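# Place the carton flat in the blue container

## Task

Move the carton into the blue container so it rests flat on the container's bottom with the same face up as at the start. It only counts if the carton stays there on its own, with no arm holding it in place at the end.

## Robot and tools

ROBOT. There are two arms, left_arm and right_arm, each ending in a vacuum tool with a suction cup (rim 36 mm wide) instead of fingers. The cup point is the centre of the cup rim, and the cup faces along that point's own +z axis. About 4 cm back from the rim the tool widens to roughly 9 cm sideways, so keep that body clear of walls and container edges.

FRAMES. Results report poses in one shared scene frame: origin on the table top midway between the arms, +x out over the table, +z up, left_arm on the +y side. The names left and right do not match image sides. Positions are in metres and orientations are quaternions in w,x,y,z order; velocities are in m/s and rad/s. Reported positions can be slightly off, more so at long reach. Commands, by contrast, are given in each cup point's own axes.

ROW LAYOUT. Every motion command is a single row of 14 numbers covering both arms, even if one arm stays still: left dx, dy, dz, rx, ry, rz, left suction, then right dx, dy, dz, rx, ry, rz, right suction. Each value lies in [-1, 1]. The six pose values are an offset, not a pose: they are measured from the cup point's measured pose at the start of the action (for the first action in a call, from the last pose a result showed), in that cup point's own axes. A value of 1.0 equals 0.6 m for dx, dy, dz, or 180 degrees for rotation; rx, ry, rz form one rotation vector. Suction: any value above 0.01 switches it on, 0.01 or less switches it off, and it keeps its last setting. To leave a tool unchanged, repeat its current suction value, since a 0 is an off command.

execute_actions(actions): a list of up to 15 actions. Each action is a table of up to 15 rows, one row per 1/30 s control step; if shorter than 15, the last row is held for the remaining steps, so one action lasts 0.5 s. All rows in an action are offsets from that action's start pose, not from the previous row. Each step the command is clipped to within 100 mm and 16 degrees of the measured pose, and position wins over orientation if both cannot be reached. Motion trails commands by about 0.17 s, and a large target may need several actions. An empty list just returns state and images.

move(target, speed, stop_force, blocking): target is one 14-number row as above, with offsets from the pose in the latest result that shows one. Each cup point travels in a straight line, turning the short way, and all paths finish together within 0.5 to 10 s. speed is top path speed in m/s, 0.002 to 0.5 (default 0.25); rotation is capped at twice that in rad/s. Paths ignore obstacles and the other arm, and can lag, stray or overshoot speed, especially with a nearly straight arm. stop_force (N, 9 to 40, shared by both arms, not allowed in the first 0.2 s) ends an arm's path when its wrist sensor feels that much added push against the motion for 2 steps; the arm then backs to its position 2 steps earlier and holds. Use it with very low speed when pressing onto things; don't rely on it for an arm that is rotating, and leave it out when pulling an arm away from something it presses on. blocking=false returns after 0.5 s while the arm keeps going; it cannot be combined with stop_force, and other motions are refused until a result shows the move ended (use wait or stop).

wait(seconds): 0 to 10; lets time pass with arms holding, or checks on a running move.
stop(): brakes the running move; needs braking room. Suction is unaffected.
zoom_image(camera, region): camera is cam_high or cam_low (both 504x504); region is [x0, y0, x1, y1] in pixels from the top-left, at most 504 by 504.
finished_scene(scene): ends the given scene number permanently; the carton must already be in place and staying there.

RESULTS. Each result gives, per arm, cup point position, quaternion and velocities, a Hand target line (where the controller is driving), Wrist force and Wrist torque in the end effector's own axes (noisy, offset up to about 4 N, saturating near 50 N; pushing on a surface reads as force pointing back into the arm), suction_measured and part_present. Sealed airtight suction reads 0.83 or more; near 0 means no seal; part_present switches to 1 at 0.50 and back to 0 below 0.45. A move adds a move: line with the ending (done, off_target, moving, held, contact, fault), limits that acted (paced means the pose was clipped; held means a check blocked steps, after which motion can surge) and each cup point's distance to its target. A pose unreachable line means the clearance check altered that arm's command. MOTOR HOT warns from 70 °C; at 85 °C the arm is braked until it cools.

GRIPPING. Turn suction on and press the rim onto a smooth flat part of the carton so it touches all round, away from edges, seams or holes. Under vacuum the cup shortens, so the object sits up to about 12 mm nearer the tool. To release, set the carton down on its support first, then switch suction off, and lift at least 15 mm. If the cup seals on the table, switch suction off to free it.

AVOID. Arms are stiff: commanding even slightly past a firm contact can trigger a fault that freezes the arm for 10 s and drops the rest of the call. A fault also occurs at 150 N external force or at joint load limits (136 N m for shoulder and elbow joints, 25.4 N m for wrist joints, held weight included). Approach surfaces slowly. Don't let the arms collide, don't drop or slam the carton, and never knock anything off the table. Loose objects may occasionally be nudged by outside pushes, so confirm the final state before ending.

Each tool is called after "Emit:" by a JSON object that holds its "api" and its "payload", one argument or row to a line.

## Session

Emit:
{"api": "execute_actions", "payload": {
  "actions": []
}}

Scene clock: 0.00 s.
left_arm: end_effector_position=(+0.4617, +0.3868, +0.4089) suction_measured=0.01 part_present=0 end_effector_quat_wxyz=(+0.001, -0.012, +1.000, +0.001) end_effector_velocity=(-0.000, -0.001, -0.000) end_effector_angular_velocity=(-0.001, +0.001, -0.001) | right_arm: end_effector_position=(+0.4552, -0.3584, +0.4099) suction_measured=0.01 part_present=0 end_effector_quat_wxyz=(+0.001, -0.021, +1.000, +0.000) end_effector_velocity=(+0.000, +0.000, -0.000) end_effector_angular_velocity=(-0.001, +0.000, +0.001)
Joint positions: left_arm=[-0.316 -1.745  1.518 -1.345 -1.569  1.254] | right_arm=[ 3.457 -1.394 -1.517 -1.798  1.571  1.886]
Joint velocities: left_arm=[-0.001  0.     0.001 -0.    -0.001  0.   ] | right_arm=[ 0.    -0.    -0.     0.    -0.001 -0.   ]
Motor temperatures (°C, as the motors report them): left_arm=[21 22 24 28 29 26] | right_arm=[24 24 23 33 32 28]
Wrist force (N, on the end effector, along its own x y z axes, offset not removed): no reading
Wrist torque (N m, same axes, about the end effector's origin, offset not removed): no reading
Hand target (left_arm): +0.462, +0.387, +0.409; +0.001, -0.012, +1.000, +0.001
Hand target (right_arm): +0.455, -0.358, +0.410; +0.001, -0.021, +1.000, +0.000

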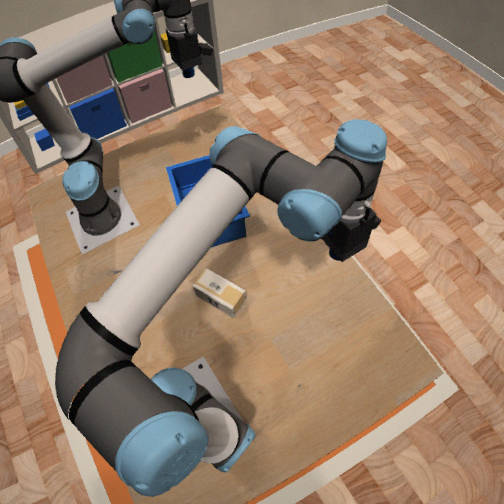

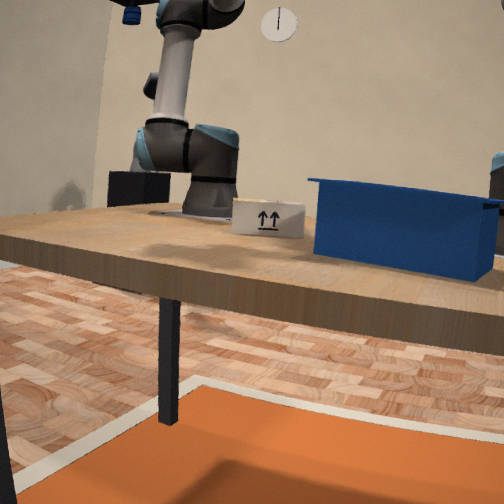

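Emit:
{"api": "zoom_image", "payload": {
  "camera": "cam_high",
  "region": [150,140,290,330]
}}

Emit:
{"api": "move", "payload": {
  "target": [0.2,-0.3,0.1,0,0,0,0,0.1,-0.5,0.3,0,0,0,0],
  "speed": 0.4
}}

Region (150, 140, 290, 330) of cam_high's 504x504 image, scaled by 2.653, with more detail than that image has; it fills the left 371 columns of this view, and the rest is white.

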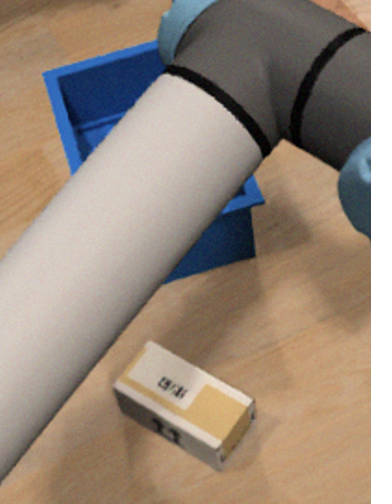

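Scene clock: 6.13 s.
left_arm: end_effector_position=(+0.3460, +0.2038, +0.3489) suction_measured=0.01 part_present=0 end_effector_quat_wxyz=(+0.001, -0.012, +1.000, +0.000) end_effector_velocity=(-0.001, -0.001, -0.001) end_effector_angular_velocity=(+0.002, +0.000, -0.000) | right_arm: end_effector_position=(+0.4077, -0.6604, +0.2302) suction_measured=0.01 part_present=0 end_effector_quat_wxyz=(+0.001, -0.021, +1.000, -0.001) end_effector_velocity=(+0.001, -0.003, -0.001) end_effector_angular_velocity=(-0.000, +0.000, +0.002)
Joint positions: left_arm=[-0.909 -1.948  1.815 -1.439 -1.569  0.661] | right_arm=[ 2.743 -1.514 -1.876 -1.32   1.57   1.173]
Joint velocities: left_arm=[-0.005  0.     0.002 -0.001  0.001 -0.005] | right_arm=[-0.005 -0.007  0.003  0.004 -0.    -0.006]
Motor temperatures (°C, as the motors report them): left_arm=[21 22 24 28 29 26] | right_arm=[24 24 23 33 32 28]
Wrist force (N, on the end effector, along its own x y z axes, offset not removed): left_arm=[-1.4 1.6 -0.2] | right_arm=[-0.4 0.0 0.4]
Wrist torque (N m, same axes, about the end effector's origin, offset not removed): left_arm=[0.25 0.25 0.03] | right_arm=[0.07 0.20 -0.12]
Hand target (left_arm): +0.346, +0.204, +0.349; +0.001, -0.012, +1.000, +0.000
Hand target (right_arm): +0.408, -0.661, +0.230; +0.001, -0.021, +1.000, -0.001
Off the commanded pose (left_arm): 0.001 m, 0 deg.
Off the commanded pose (right_arm): 0.001 m, 0 deg.
move: done

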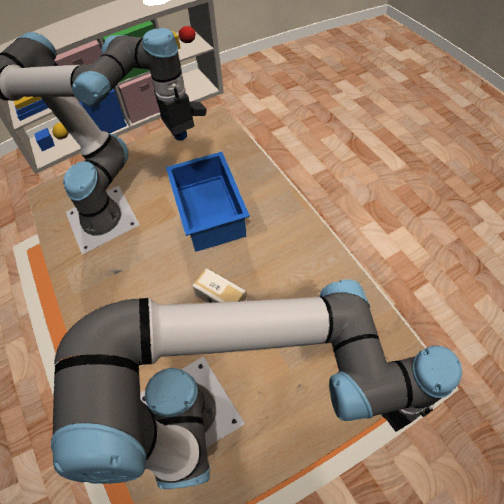

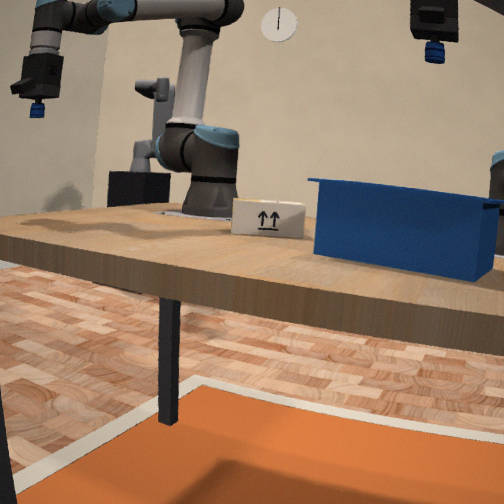

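Emit:
{"api": "move", "payload": {
  "target": [0.118,-0.545,0.4,0,0,0,0,0.1,-0.1,0,0,0,0,0],
  "speed": 0.4
}}

Emit:
{"api": "zoom_image", "payload": {
  "camera": "cam_high",
  "region": [150,200,290,340]
}}

Emit:
{"api": "zoom_image", "payload": {
  "camera": "cam_low",
  "region": [190,120,350,280]
}}

Scene clock: 24.90 s.
left_arm: end_effector_position=(+0.2827, -0.1246, +0.1090) suction_measured=0.01 part_present=0 end_effector_quat_wxyz=(+0.001, -0.012, +1.000, -0.000) end_effector_velocity=(+0.001, -0.002, -0.000) end_effector_angular_velocity=(-0.002, -0.001, +0.000) | right_arm: end_effector_position=(+0.3502, -0.7228, +0.2302) suction_measured=0.01 part_present=0 end_effector_quat_wxyz=(+0.001, -0.021, +1.000, -0.001) end_effector_velocity=(+0.000, +0.000, +0.000) end_effector_angular_velocity=(+0.001, -0.001, +0.000)
Joint positions: left_arm=[-1.372 -1.311  1.858 -2.118 -1.569  0.199] | right_arm=[ 2.565 -1.511 -1.878 -1.32   1.57   0.994]
Joint velocities: left_arm=[ 0.001  0.004 -0.005 -0.002  0.001  0.   ] | right_arm=[-0.     0.001 -0.    -0.     0.002 -0.001]
Motor temperatures (°C, as the motors report them): left_arm=[21 22 24 28 29 26] | right_arm=[24 24 23 33 32 28]
Wrist force (N, on the end effector, along its own x y z axes, offset not removed): left_arm=[-1.1 -0.4 1.5] | right_arm=[-0.9 1.9 -1.3]
Wrist torque (N m, same axes, about the end effector's origin, offset not removed): left_arm=[-0.09 0.10 0.10] | right_arm=[0.40 0.26 -0.02]
Hand target (left_arm): +0.283, -0.125, +0.109; +0.001, -0.012, +1.000, -0.000
Hand target (right_arm): +0.350, -0.723, +0.230; +0.001, -0.021, +1.000, -0.001
Off the commanded pose (left_arm): 0.001 m, 0 deg.
Off the commanded pose (right_arm): 0.000 m, 0 deg.
move: done

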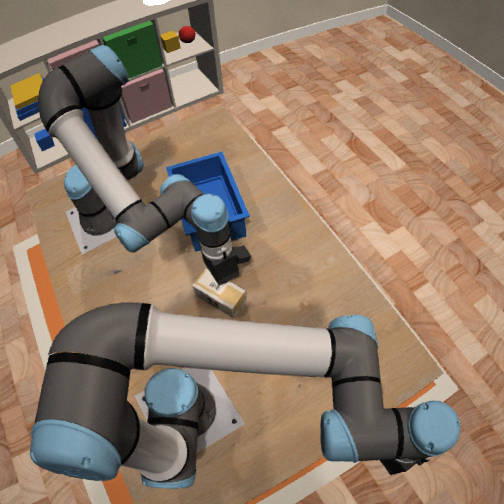

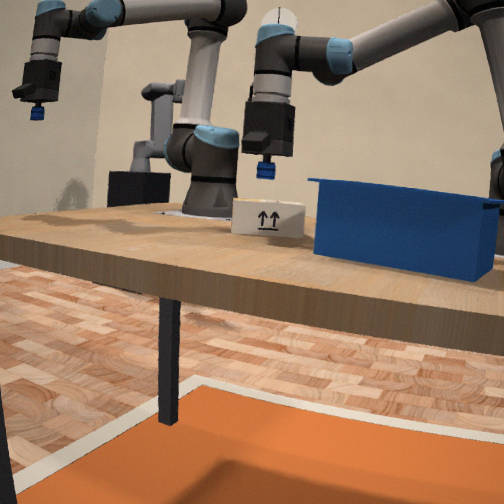

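Region (150, 200, 290, 340) of cam_high's 504x504 image, scaled by 3.600, with more detail than that image has.

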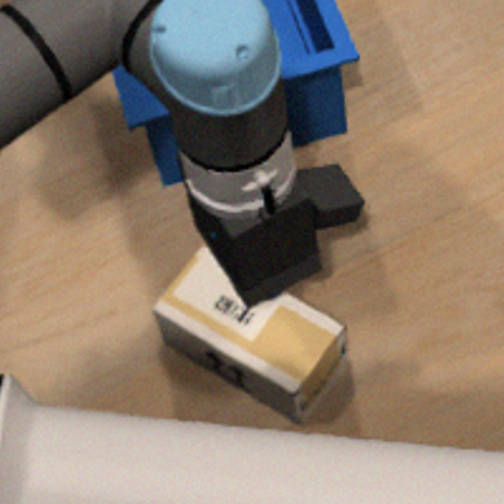

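Region (190, 120, 350, 280) of cam_low's 504x504 image, scaled by 3.150, with more detail than that image has.

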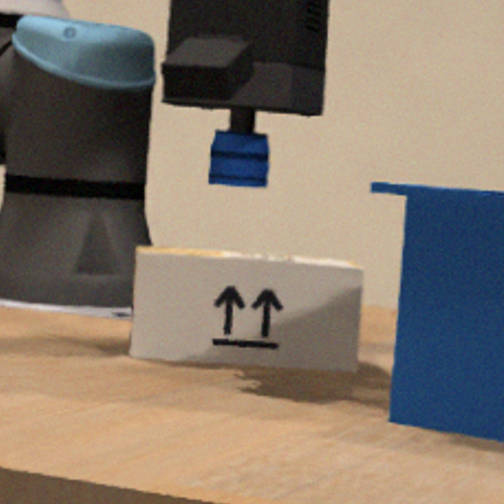

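Emit:
{"api": "move", "payload": {
  "target": [0.011,0.004,0.055,0,0,0,0,0,0,0,0,0,0,0],
  "speed": 0.1
}}

Emit:
{"api": "move", "payload": {
  "target": [0,0,0.04,0,0,0,1,0,0,0,0,0,0,0],
  "speed": 0.01,
  "stop_force": 10
}}

Scene clock: 30.47 s.
left_arm: end_effector_position=(+0.2761, -0.1223, +0.0763) suction_measured=0.01 part_present=0 end_effector_quat_wxyz=(+0.001, -0.012, +1.000, -0.000) end_effector_velocity=(-0.001, +0.000, -0.002) end_effector_angular_velocity=(-0.001, -0.000, -0.000) | right_arm: end_effector_position=(+0.3502, -0.7228, +0.2302) suction_measured=0.01 part_present=0 end_effector_quat_wxyz=(+0.001, -0.021, +1.000, -0.001) end_effector_velocity=(-0.000, -0.000, +0.000) end_effector_angular_velocity=(-0.000, +0.000, -0.000)
Joint positions: left_arm=[-1.383 -1.277  1.911 -2.206 -1.569  0.188] | right_arm=[ 2.565 -1.511 -1.878 -1.32   1.57   0.994]
Joint velocities: left_arm=[-0.001  0.002  0.004 -0.007  0.    -0.001] | right_arm=[-0.001 -0.     0.001 -0.    -0.    -0.   ]
Motor temperatures (°C, as the motors report them): left_arm=[21 22 24 28 29 26] | right_arm=[24 24 23 33 32 28]
Wrist force (N, on the end effector, along its own x y z axes, offset not removed): left_arm=[-0.2 0.7 1.2] | right_arm=[-1.6 1.3 0.1]
Wrist torque (N m, same axes, about the end effector's origin, offset not removed): left_arm=[0.07 0.03 0.03] | right_arm=[0.22 0.38 -0.03]
Hand target (left_arm): +0.276, -0.122, +0.076; +0.001, -0.012, +1.000, -0.000
Hand target (right_arm): +0.350, -0.723, +0.230; +0.001, -0.021, +1.000, -0.001
Off the commanded pose (left_arm): 0.000 m, 0 deg.
Off the commanded pose (right_arm): 0.000 m, 0 deg.
move: done

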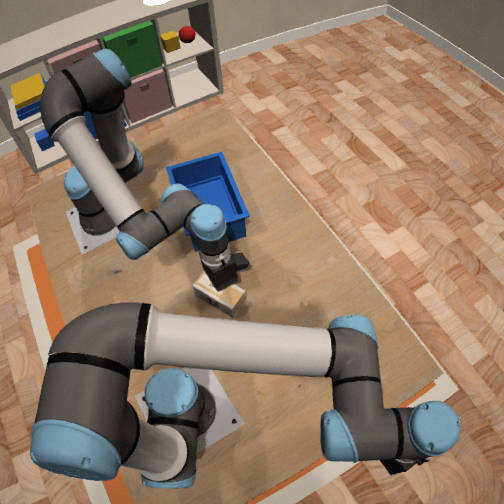

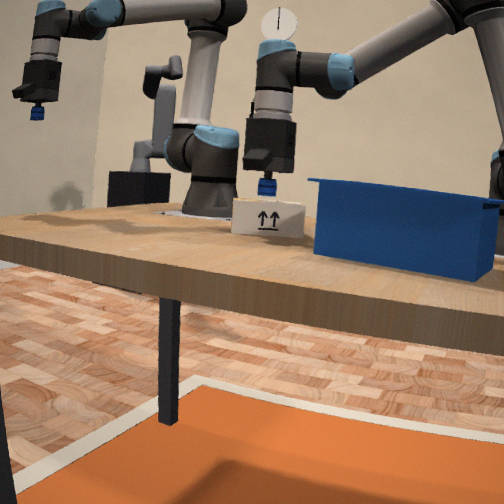

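Scene clock: 33.10 s.
left_arm: end_effector_position=(+0.2761, -0.1223, +0.0527) suction_measured=0.96 part_present=1 end_effector_quat_wxyz=(+0.001, -0.012, +1.000, -0.000) end_effector_velocity=(-0.001, +0.000, -0.003) end_effector_angular_velocity=(+0.001, +0.001, -0.001) | right_arm: end_effector_position=(+0.3502, -0.7228, +0.2302) suction_measured=0.01 part_present=0 end_effector_quat_wxyz=(+0.001, -0.021, +1.000, -0.001) end_effector_velocity=(-0.000, -0.000, +0.000) end_effector_angular_velocity=(-0.000, -0.001, -0.001)
Joint positions: left_arm=[-1.383 -1.24   1.936 -2.267 -1.569  0.188] | right_arm=[ 2.565 -1.511 -1.878 -1.32   1.57   0.994]
Joint velocities: left_arm=[-0.001  0.005  0.004 -0.007 -0.     0.   ] | right_arm=[-0.001  0.001  0.    -0.     0.     0.   ]
Motor temperatures (°C, as the motors report them): left_arm=[21 22 24 28 29 26] | right_arm=[24 24 23 33 32 28]
Wrist force (N, on the end effector, along its own x y z axes, offset not removed): left_arm=[-1.1 1.0 4.2] | right_arm=[-1.1 0.9 -0.2]
Wrist torque (N m, same axes, about the end effector's origin, offset not removed): left_arm=[0.14 0.10 0.05] | right_arm=[0.23 0.36 -0.01]
Hand target (left_arm): +0.276, -0.122, +0.052; +0.001, -0.012, +1.000, -0.000
Hand target (right_arm): +0.350, -0.723, +0.230; +0.001, -0.021, +1.000, -0.001
Off the commanded pose (left_arm): 0.000 m, 0 deg.
Off the commanded pose (right_arm): 0.000 m, 0 deg.
move: done

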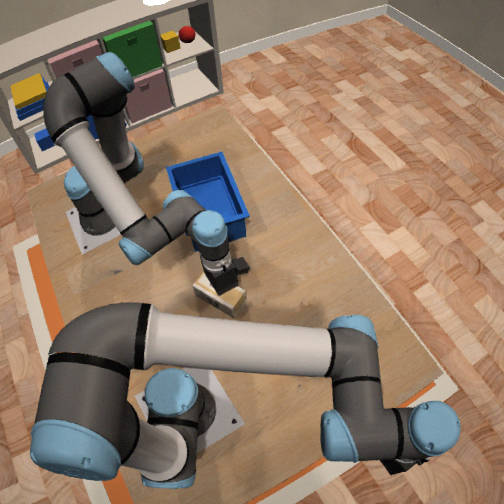

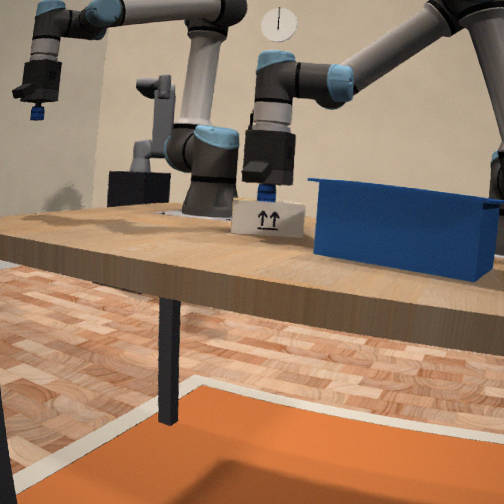

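Emit:
{"api": "move", "payload": {
  "target": [0,0,-0.25,0,0,0,1,0,0,0,0,0,0,0]
}}

Emit:
{"api": "move", "payload": {
  "target": [-0.173,0.535,0,0,0,0.205,1,0,0,0,0,0,0,0],
  "speed": 0.3
}}

Emit:
{"api": "zoom_image", "payload": {
  "camera": "cam_high",
  "region": [130,100,290,260]
}}

Scene clock: 40.63 s.
left_arm: end_effector_position=(+0.2762, -0.1224, +0.2023) suction_measured=0.96 part_present=1 end_effector_quat_wxyz=(+0.001, -0.012, +1.000, -0.000) end_effector_velocity=(-0.000, -0.000, +0.002) end_effector_angular_velocity=(+0.002, -0.000, -0.001) | right_arm: end_effector_position=(+0.3502, -0.7228, +0.2302) suction_measured=0.01 part_present=0 end_effector_quat_wxyz=(+0.001, -0.021, +1.000, -0.001) end_effector_velocity=(+0.000, -0.000, +0.000) end_effector_angular_velocity=(-0.001, +0.000, +0.000)
Joint positions: left_arm=[-1.383 -1.416  1.726 -1.882 -1.569  0.188] | right_arm=[ 2.565 -1.511 -1.878 -1.32   1.57   0.994]
Joint velocities: left_arm=[-0.001 -0.    -0.006  0.009  0.001 -0.   ] | right_arm=[ 0.    -0.     0.     0.    -0.001 -0.   ]
Motor temperatures (°C, as the motors report them): left_arm=[21 22 24 28 29 26] | right_arm=[24 24 23 33 32 28]
Wrist force (N, on the end effector, along its own x y z axes, offset not removed): left_arm=[-1.1 0.8 2.3] | right_arm=[-0.8 0.3 -0.5]
Wrist torque (N m, same axes, about the end effector's origin, offset not removed): left_arm=[0.05 0.15 0.05] | right_arm=[0.25 0.24 0.00]
Hand target (left_arm): +0.276, -0.122, +0.203; +0.001, -0.012, +1.000, -0.000
Hand target (right_arm): +0.350, -0.723, +0.230; +0.001, -0.021, +1.000, -0.001
Off the commanded pose (left_arm): 0.000 m, 0 deg.
Off the commanded pose (right_arm): 0.000 m, 0 deg.
move: done

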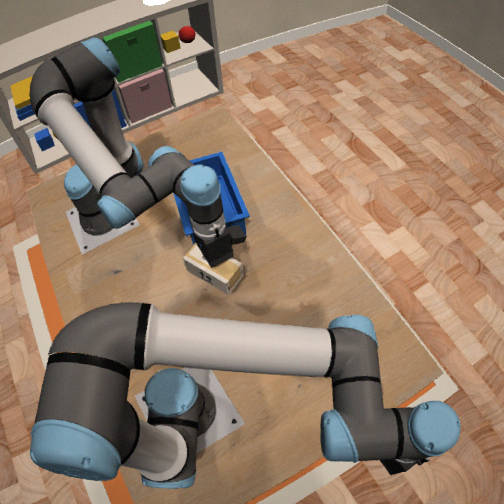

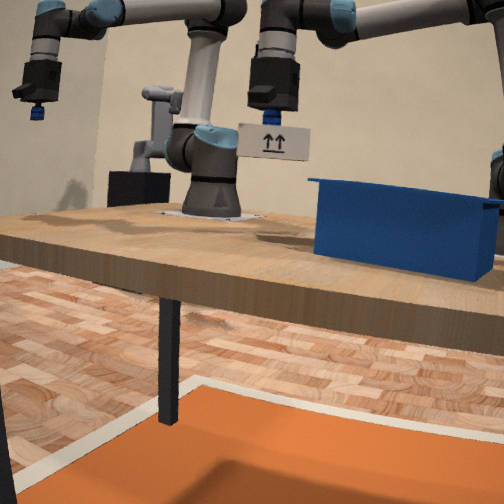

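Scene clock: 42.50 s.
left_arm: end_effector_position=(+0.3723, +0.2009, +0.2023) suction_measured=0.96 part_present=1 end_effector_quat_wxyz=(+0.001, +0.305, +0.952, +0.000) end_effector_velocity=(+0.001, +0.003, -0.000) end_effector_angular_velocity=(-0.001, +0.003, -0.007) | right_arm: end_effector_position=(+0.3502, -0.7228, +0.2302) suction_measured=0.01 part_present=0 end_effector_quat_wxyz=(+0.001, -0.021, +1.000, -0.001) end_effector_velocity=(-0.001, -0.001, -0.000) end_effector_angular_velocity=(+0.000, +0.001, -0.002)
Joint positions: left_arm=[-0.857 -1.853  2.132 -1.85  -1.569  1.356] | right_arm=[ 2.565 -1.511 -1.878 -1.32   1.57   0.994]
Joint velocities: left_arm=[ 0.01   0.    -0.     0.001 -0.003  0.017] | right_arm=[-0.002 -0.     0.    -0.    -0.    -0.   ]
Motor temperatures (°C, as the motors report them): left_arm=[21 22 24 28 29 26] | right_arm=[24 24 23 33 32 28]
Wrist force (N, on the end effector, along its own x y z axes, offset not removed): left_arm=[-1.5 1.3 3.6] | right_arm=[-1.5 0.1 -0.1]
Wrist torque (N m, same axes, about the end effector's origin, offset not removed): left_arm=[0.26 0.19 0.03] | right_arm=[0.14 0.32 -0.08]
Hand target (left_arm): +0.372, +0.201, +0.202; +0.001, +0.305, +0.952, +0.000
Hand target (right_arm): +0.350, -0.723, +0.230; +0.001, -0.021, +1.000, -0.001
Off the commanded pose (left_arm): 0.000 m, 0 deg.
Off the commanded pose (right_arm): 0.000 m, 0 deg.
move: done

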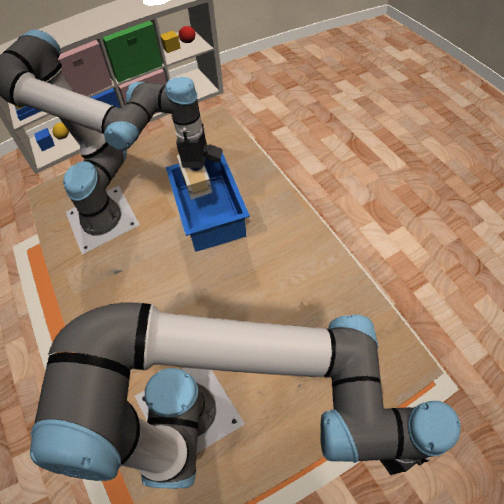

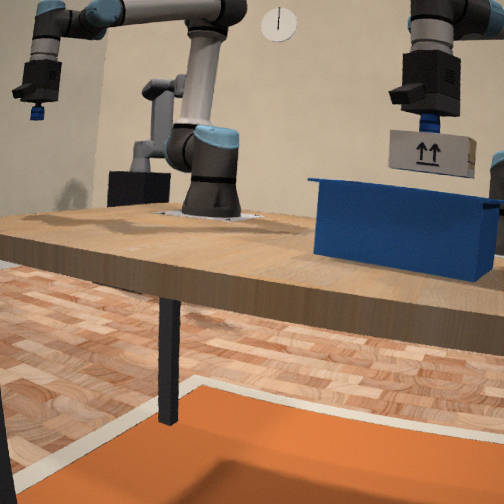

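Region (130, 100, 290, 260) of cam_high's 504x504 image, scaled by 3.150, with more detail than that image has.

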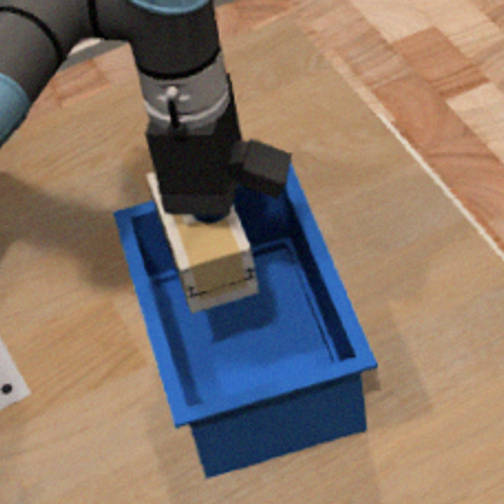

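Emit:
{"api": "move", "payload": {
  "target": [-0.031,-0.029,0.04,0,0,0,1,0,0,0,0,0,0,0]
}}

Emit:
{"api": "move", "payload": {
  "target": [0,0,0.155,0,0,0,1,0,0,0,0,0,0,0],
  "speed": 0.1,
  "stop_force": 12
}}

Emit:
{"api": "zoom_image", "payload": {
  "camera": "cam_high",
  "region": [130,100,290,260]
}}

Scene clock: 48.47 s.
left_arm: end_effector_position=(+0.3773, +0.1762, +0.1785) suction_measured=0.96 part_present=1 end_effector_quat_wxyz=(+0.001, +0.305, +0.952, +0.000) end_effector_velocity=(-0.000, -0.003, -0.002) end_effector_angular_velocity=(-0.000, +0.001, -0.003) | right_arm: end_effector_position=(+0.3502, -0.7228, +0.2302) suction_measured=0.01 part_present=0 end_effector_quat_wxyz=(+0.001, -0.021, +1.000, -0.001) end_effector_velocity=(+0.000, +0.000, +0.000) end_effector_angular_velocity=(+0.002, -0.003, -0.001)
Joint positions: left_arm=[-0.891 -1.786  2.148 -1.933 -1.569  1.322] | right_arm=[ 2.565 -1.511 -1.878 -1.32   1.57   0.994]
Joint velocities: left_arm=[-0.005  0.006  0.    -0.006 -0.001 -0.002] | right_arm=[-0.001  0.001 -0.     0.     0.003  0.   ]
Motor temperatures (°C, as the motors report them): left_arm=[21 22 24 28 29 26] | right_arm=[24 24 23 33 32 28]
Wrist force (N, on the end effector, along its own x y z axes, offset not removed): left_arm=[0.6 0.7 3.7] | right_arm=[-1.2 1.0 -1.1]
Wrist torque (N m, same axes, about the end effector's origin, offset not removed): left_arm=[0.12 -0.11 0.07] | right_arm=[0.23 0.26 -0.04]
Hand target (left_arm): +0.377, +0.176, +0.178; +0.001, +0.305, +0.952, +0.000
Hand target (right_arm): +0.350, -0.723, +0.230; +0.001, -0.021, +1.000, -0.001
Off the commanded pose (left_arm): 0.000 m, 0 deg.
Off the commanded pose (right_arm): 0.000 m, 0 deg.
move: done

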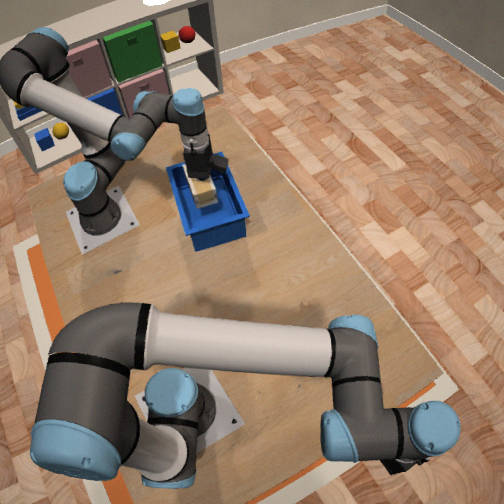

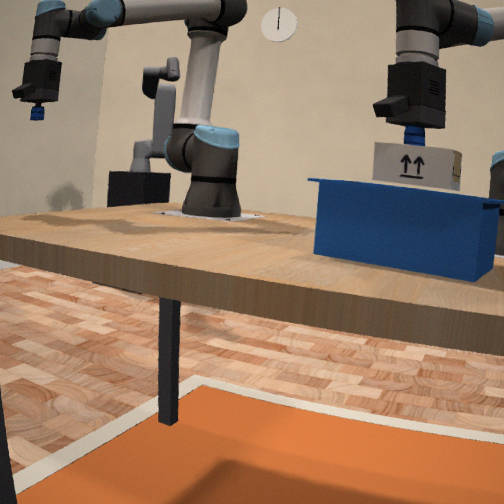

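Scene clock: 49.97 s.
left_arm: end_effector_position=(+0.3772, +0.1762, +0.0858) suction_measured=0.96 part_present=1 end_effector_quat_wxyz=(+0.001, +0.305, +0.952, +0.000) end_effector_velocity=(+0.000, +0.000, -0.003) end_effector_angular_velocity=(+0.000, +0.001, +0.000) | right_arm: end_effector_position=(+0.3502, -0.7228, +0.2302) suction_measured=0.01 part_present=0 end_effector_quat_wxyz=(+0.001, -0.021, +1.000, -0.001) end_effector_velocity=(+0.000, -0.000, -0.000) end_effector_angular_velocity=(+0.001, +0.000, -0.000)
Joint positions: left_arm=[-0.892 -1.652  2.31  -2.23  -1.569  1.322] | right_arm=[ 2.565 -1.511 -1.878 -1.32   1.57   0.994]
Joint velocities: left_arm=[ 0.001  0.005  0.004 -0.009 -0.     0.001] | right_arm=[-0.    -0.001  0.     0.     0.001 -0.   ]
Motor temperatures (°C, as the motors report them): left_arm=[21 22 24 28 29 26] | right_arm=[24 24 23 33 32 28]
Wrist force (N, on the end effector, along its own x y z axes, offset not removed): left_arm=[-2.0 -0.7 3.6] | right_arm=[-1.4 -0.2 -0.5]
Wrist torque (N m, same axes, about the end effector's origin, offset not removed): left_arm=[-0.14 0.27 0.14] | right_arm=[0.03 0.32 -0.05]
Hand target (left_arm): +0.377, +0.176, +0.086; +0.001, +0.305, +0.952, +0.000
Hand target (right_arm): +0.350, -0.723, +0.230; +0.001, -0.021, +1.000, -0.001
Off the commanded pose (left_arm): 0.000 m, 0 deg.
Off the commanded pose (right_arm): 0.000 m, 0 deg.
move: done

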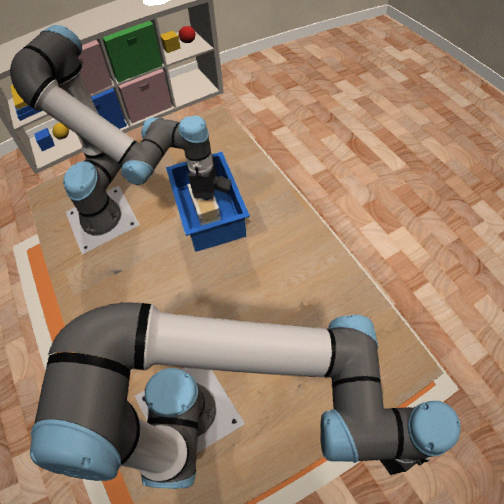

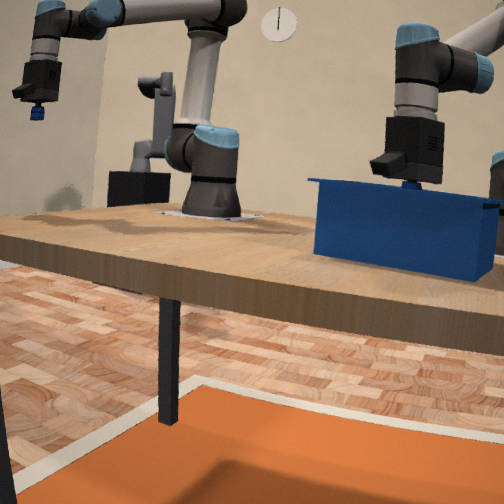

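Region (130, 100, 290, 260) of cam_high's 504x504 image, scaled by 3.150, with more detail than that image has.

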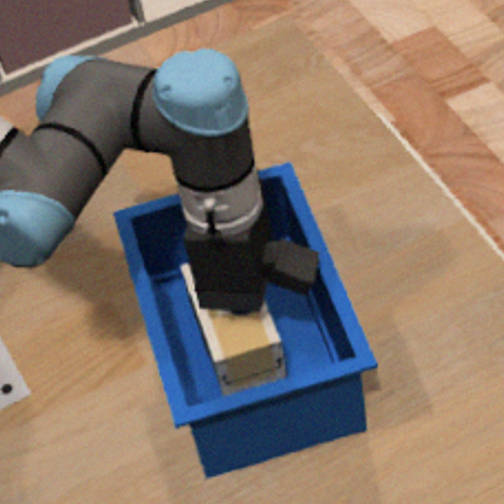

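Emit:
{"api": "move", "payload": {
  "target": [0.014,-0.01,0.02,0,0,0,1,0,0,0,0,0,0,0],
  "speed": 0.04
}}

Emit:
{"api": "move", "payload": {
  "target": [0,0,0.045,0,0,0,1,0,0,0,0,0,0,0],
  "speed": 0.01,
  "stop_force": 9
}}

Emit:
{"api": "zoom_image", "payload": {
  "camera": "cam_high",
  "region": [130,100,290,260]
}}

Scene clock: 56.50 s.
left_arm: end_effector_position=(+0.3671, +0.1762, +0.0741) suction_measured=0.96 part_present=1 end_effector_quat_wxyz=(+0.001, +0.305, +0.952, +0.000) end_effector_velocity=(-0.002, -0.000, -0.001) end_effector_angular_velocity=(-0.002, -0.001, +0.000) | right_arm: end_effector_position=(+0.3502, -0.7228, +0.2302) suction_measured=0.01 part_present=0 end_effector_quat_wxyz=(+0.001, -0.021, +1.000, -0.001) end_effector_velocity=(+0.000, +0.001, -0.001) end_effector_angular_velocity=(+0.002, +0.000, +0.000)
Joint positions: left_arm=[-0.913 -1.652  2.348 -2.268 -1.569  1.301] | right_arm=[ 2.565 -1.511 -1.878 -1.32   1.57   0.994]
Joint velocities: left_arm=[-0.004 -0.001  0.006 -0.007 -0.001 -0.004] | right_arm=[ 0.    -0.001 -0.     0.     0.002 -0.   ]
Motor temperatures (°C, as the motors report them): left_arm=[21 22 24 28 29 26] | right_arm=[24 24 23 33 32 28]
Wrist force (N, on the end effector, along its own x y z axes, offset not removed): left_arm=[-0.7 1.5 2.9] | right_arm=[-0.5 -0.5 -1.3]
Wrist torque (N m, same axes, about the end effector's origin, offset not removed): left_arm=[0.19 0.08 0.03] | right_arm=[0.01 0.18 -0.09]
Hand target (left_arm): +0.367, +0.176, +0.074; +0.001, +0.305, +0.952, +0.000
Hand target (right_arm): +0.350, -0.723, +0.230; +0.001, -0.021, +1.000, -0.001
Off the commanded pose (left_arm): 0.000 m, 0 deg.
Off the commanded pose (right_arm): 0.000 m, 0 deg.
move: done

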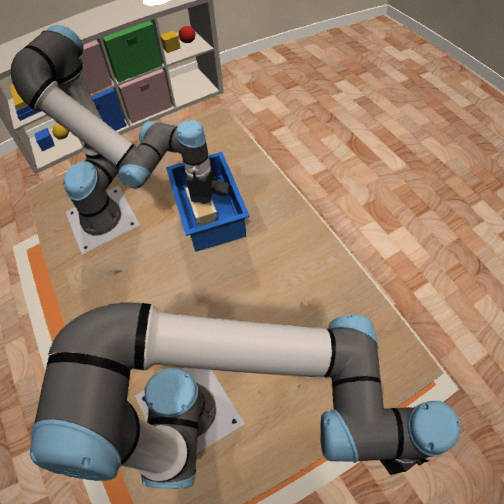

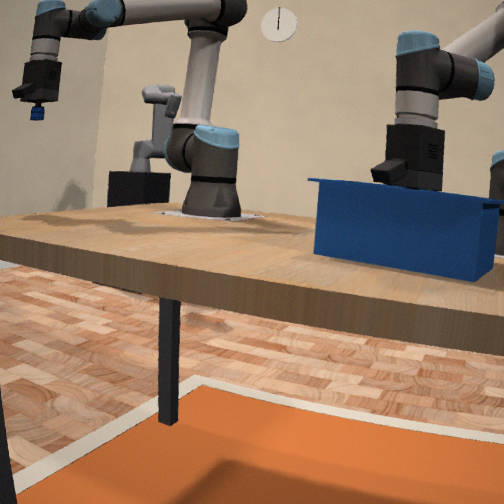

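Scene clock: 57.97 s.
left_arm: end_effector_position=(+0.3671, +0.1762, +0.0634) suction_measured=0.96 part_present=1 end_effector_quat_wxyz=(+0.001, +0.305, +0.952, +0.000) end_effector_velocity=(-0.001, +0.001, +0.002) end_effector_angular_velocity=(+0.002, +0.002, -0.000) | right_arm: end_effector_position=(+0.3502, -0.7228, +0.2302) suction_measured=0.01 part_present=0 end_effector_quat_wxyz=(+0.001, -0.021, +1.000, -0.001) end_effector_velocity=(+0.000, +0.000, -0.000) end_effector_angular_velocity=(+0.000, -0.000, +0.000)
Joint positions: left_arm=[-0.913 -1.628  2.363 -2.306 -1.569  1.301] | right_arm=[ 2.565 -1.511 -1.878 -1.32   1.57   0.994]
Joint velocities: left_arm=[-0.    -0.007 -0.003  0.013 -0.    -0.   ] | right_arm=[ 0. -0.  0.  0.  0. -0.]
Motor temperatures (°C, as the motors report them): left_arm=[21 22 24 28 29 26] | right_arm=[24 24 23 33 32 28]
Wrist force (N, on the end effector, along its own x y z axes, offset not removed): left_arm=[5.8 4.3 -45.5] | right_arm=[-0.8 1.0 -1.4]
Wrist torque (N m, same axes, about the end effector's origin, offset not removed): left_arm=[0.35 0.06 0.00] | right_arm=[0.25 0.27 -0.03]
Hand target (left_arm): +0.367, +0.176, +0.064; +0.001, +0.305, +0.952, +0.000
Hand target (right_arm): +0.350, -0.723, +0.230; +0.001, -0.021, +1.000, -0.001
Off the commanded pose (left_arm): 0.016 m, 0 deg.
Off the commanded pose (right_arm): 0.000 m, 0 deg.
move: contact (left_arm)

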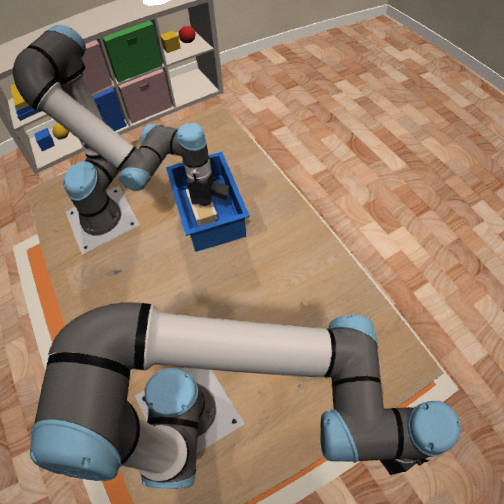

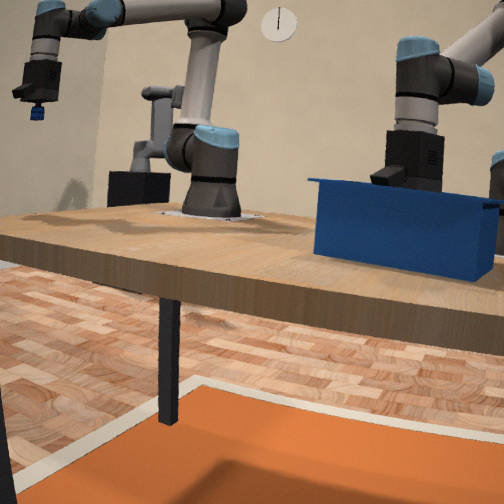

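Region (130, 100, 290, 260) of cam_high's 504x504 image, scaled by 3.150, with more detail than that image has.

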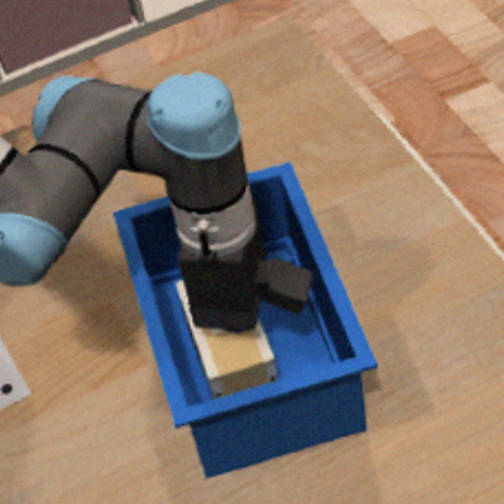

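Emit:
{"api": "execute_actions", "payload": {
  "actions": [
    [[0,0,0,0,0,0,0,0,0,0,0,0,0,0]]
  ]
}}

Emit:
{"api": "move", "payload": {
  "target": [0,0,-0.3,0,0,0,0,0,0,0,0,0,0,0]
}}

Emit:
{"api": "zoom_image", "payload": {
  "camera": "cam_high",
  "region": [130,100,290,260]
}}

Scene clock: 61.87 s.
left_arm: end_effector_position=(+0.3671, +0.1761, +0.0635) suction_measured=0.01 part_present=0 end_effector_quat_wxyz=(+0.001, +0.305, +0.952, +0.000) end_effector_velocity=(+0.000, -0.000, -0.000) end_effector_angular_velocity=(+0.000, +0.001, +0.001) | right_arm: end_effector_position=(+0.3502, -0.7228, +0.2302) suction_measured=0.01 part_present=0 end_effector_quat_wxyz=(+0.001, -0.021, +1.000, -0.001) end_effector_velocity=(-0.000, -0.001, +0.000) end_effector_angular_velocity=(-0.001, +0.000, -0.001)
Joint positions: left_arm=[-0.913 -1.628  2.363 -2.306 -1.569  1.301] | right_arm=[ 2.565 -1.511 -1.878 -1.32   1.57   0.994]
Joint velocities: left_arm=[ 0.     0.001 -0.    -0.    -0.    -0.   ] | right_arm=[-0.001 -0.     0.     0.    -0.001  0.   ]
Motor temperatures (°C, as the motors report them): left_arm=[21 22 24 28 29 26] | right_arm=[24 24 23 33 32 28]
Wrist force (N, on the end effector, along its own x y z axes, offset not removed): left_arm=[10.4 7.5 -50.0] | right_arm=[-1.2 1.1 0.0]
Wrist torque (N m, same axes, about the end effector's origin, offset not removed): left_arm=[0.36 0.04 0.04] | right_arm=[0.23 0.33 0.00]
Hand target (left_arm): +0.367, +0.176, +0.063; +0.001, +0.305, +0.952, +0.000
Hand target (right_arm): +0.350, -0.723, +0.230; +0.001, -0.021, +1.000, -0.001
Off the commanded pose (left_arm): 0.000 m, 0 deg.
Off the commanded pose (right_arm): 0.000 m, 0 deg.

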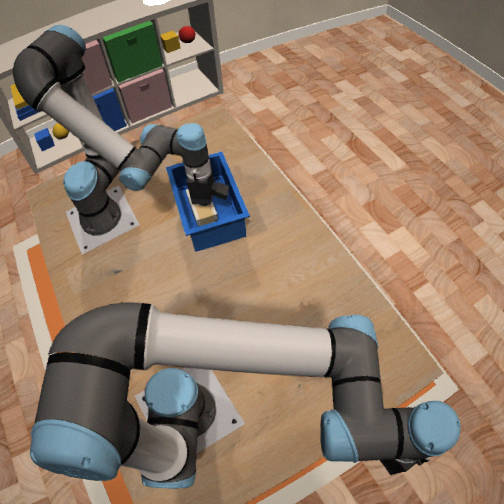

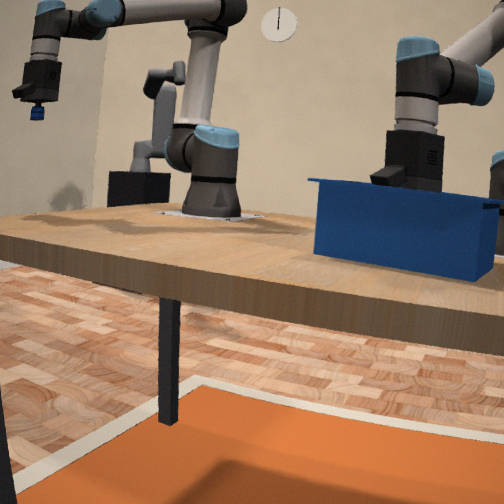

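Scene clock: 63.27 s.
left_arm: end_effector_position=(+0.3672, +0.1761, +0.2431) suction_measured=0.01 part_present=0 end_effector_quat_wxyz=(+0.001, +0.305, +0.952, +0.000) end_effector_velocity=(+0.000, +0.000, +0.003) end_effector_angular_velocity=(+0.002, +0.001, +0.002) | right_arm: end_effector_position=(+0.3502, -0.7228, +0.2302) suction_measured=0.01 part_present=0 end_effector_quat_wxyz=(+0.001, -0.021, +1.000, -0.001) end_effector_velocity=(+0.000, +0.000, -0.001) end_effector_angular_velocity=(+0.001, +0.001, +0.000)
Joint positions: left_arm=[-0.913 -1.857  2.027 -1.743 -1.569  1.301] | right_arm=[ 2.565 -1.511 -1.878 -1.32   1.57   0.994]
Joint velocities: left_arm=[ 0.001 -0.001 -0.008  0.011 -0.    -0.001] | right_arm=[ 0.    -0.001 -0.    -0.     0.     0.   ]
Motor temperatures (°C, as the motors report them): left_arm=[21 22 24 28 29 26] | right_arm=[24 24 23 33 32 28]
Wrist force (N, on the end effector, along its own x y z axes, offset not removed): left_arm=[0.0 1.2 1.0] | right_arm=[0.6 -0.7 -0.1]
Wrist torque (N m, same axes, about the end effector's origin, offset not removed): left_arm=[0.18 0.02 0.03] | right_arm=[0.07 -0.03 0.01]
Hand target (left_arm): +0.367, +0.176, +0.243; +0.001, +0.305, +0.952, +0.000
Hand target (right_arm): +0.350, -0.723, +0.230; +0.001, -0.021, +1.000, -0.001
Off the commanded pose (left_arm): 0.001 m, 0 deg.
Off the commanded pose (right_arm): 0.000 m, 0 deg.
move: done

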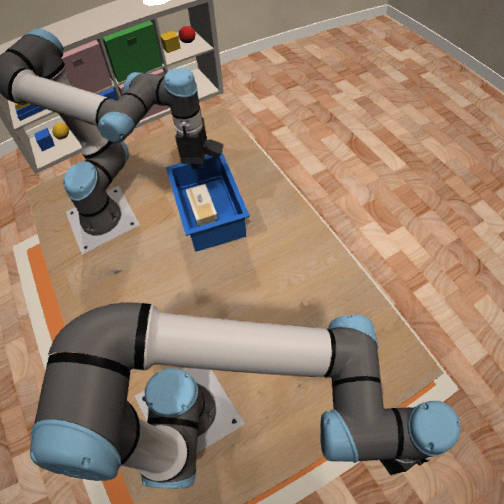

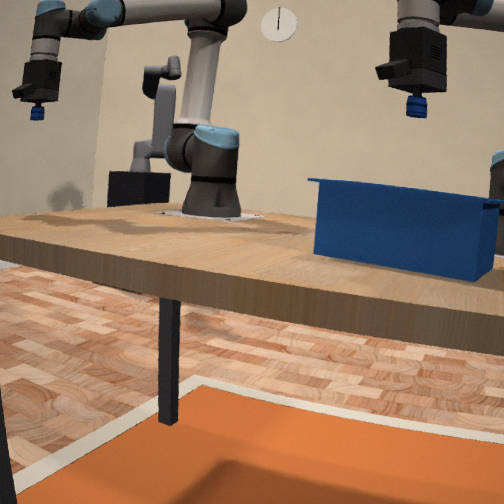

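Region (130, 100, 290, 260) of cam_high's 504x504 image, scaled by 3.150, with more detail than that image has.

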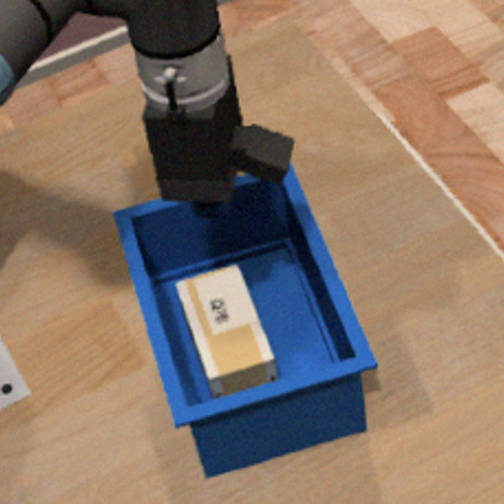

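Emit:
{"api": "finished_scene", "payload": {
  "scene": 1
}}

The scene is finished: the task was done.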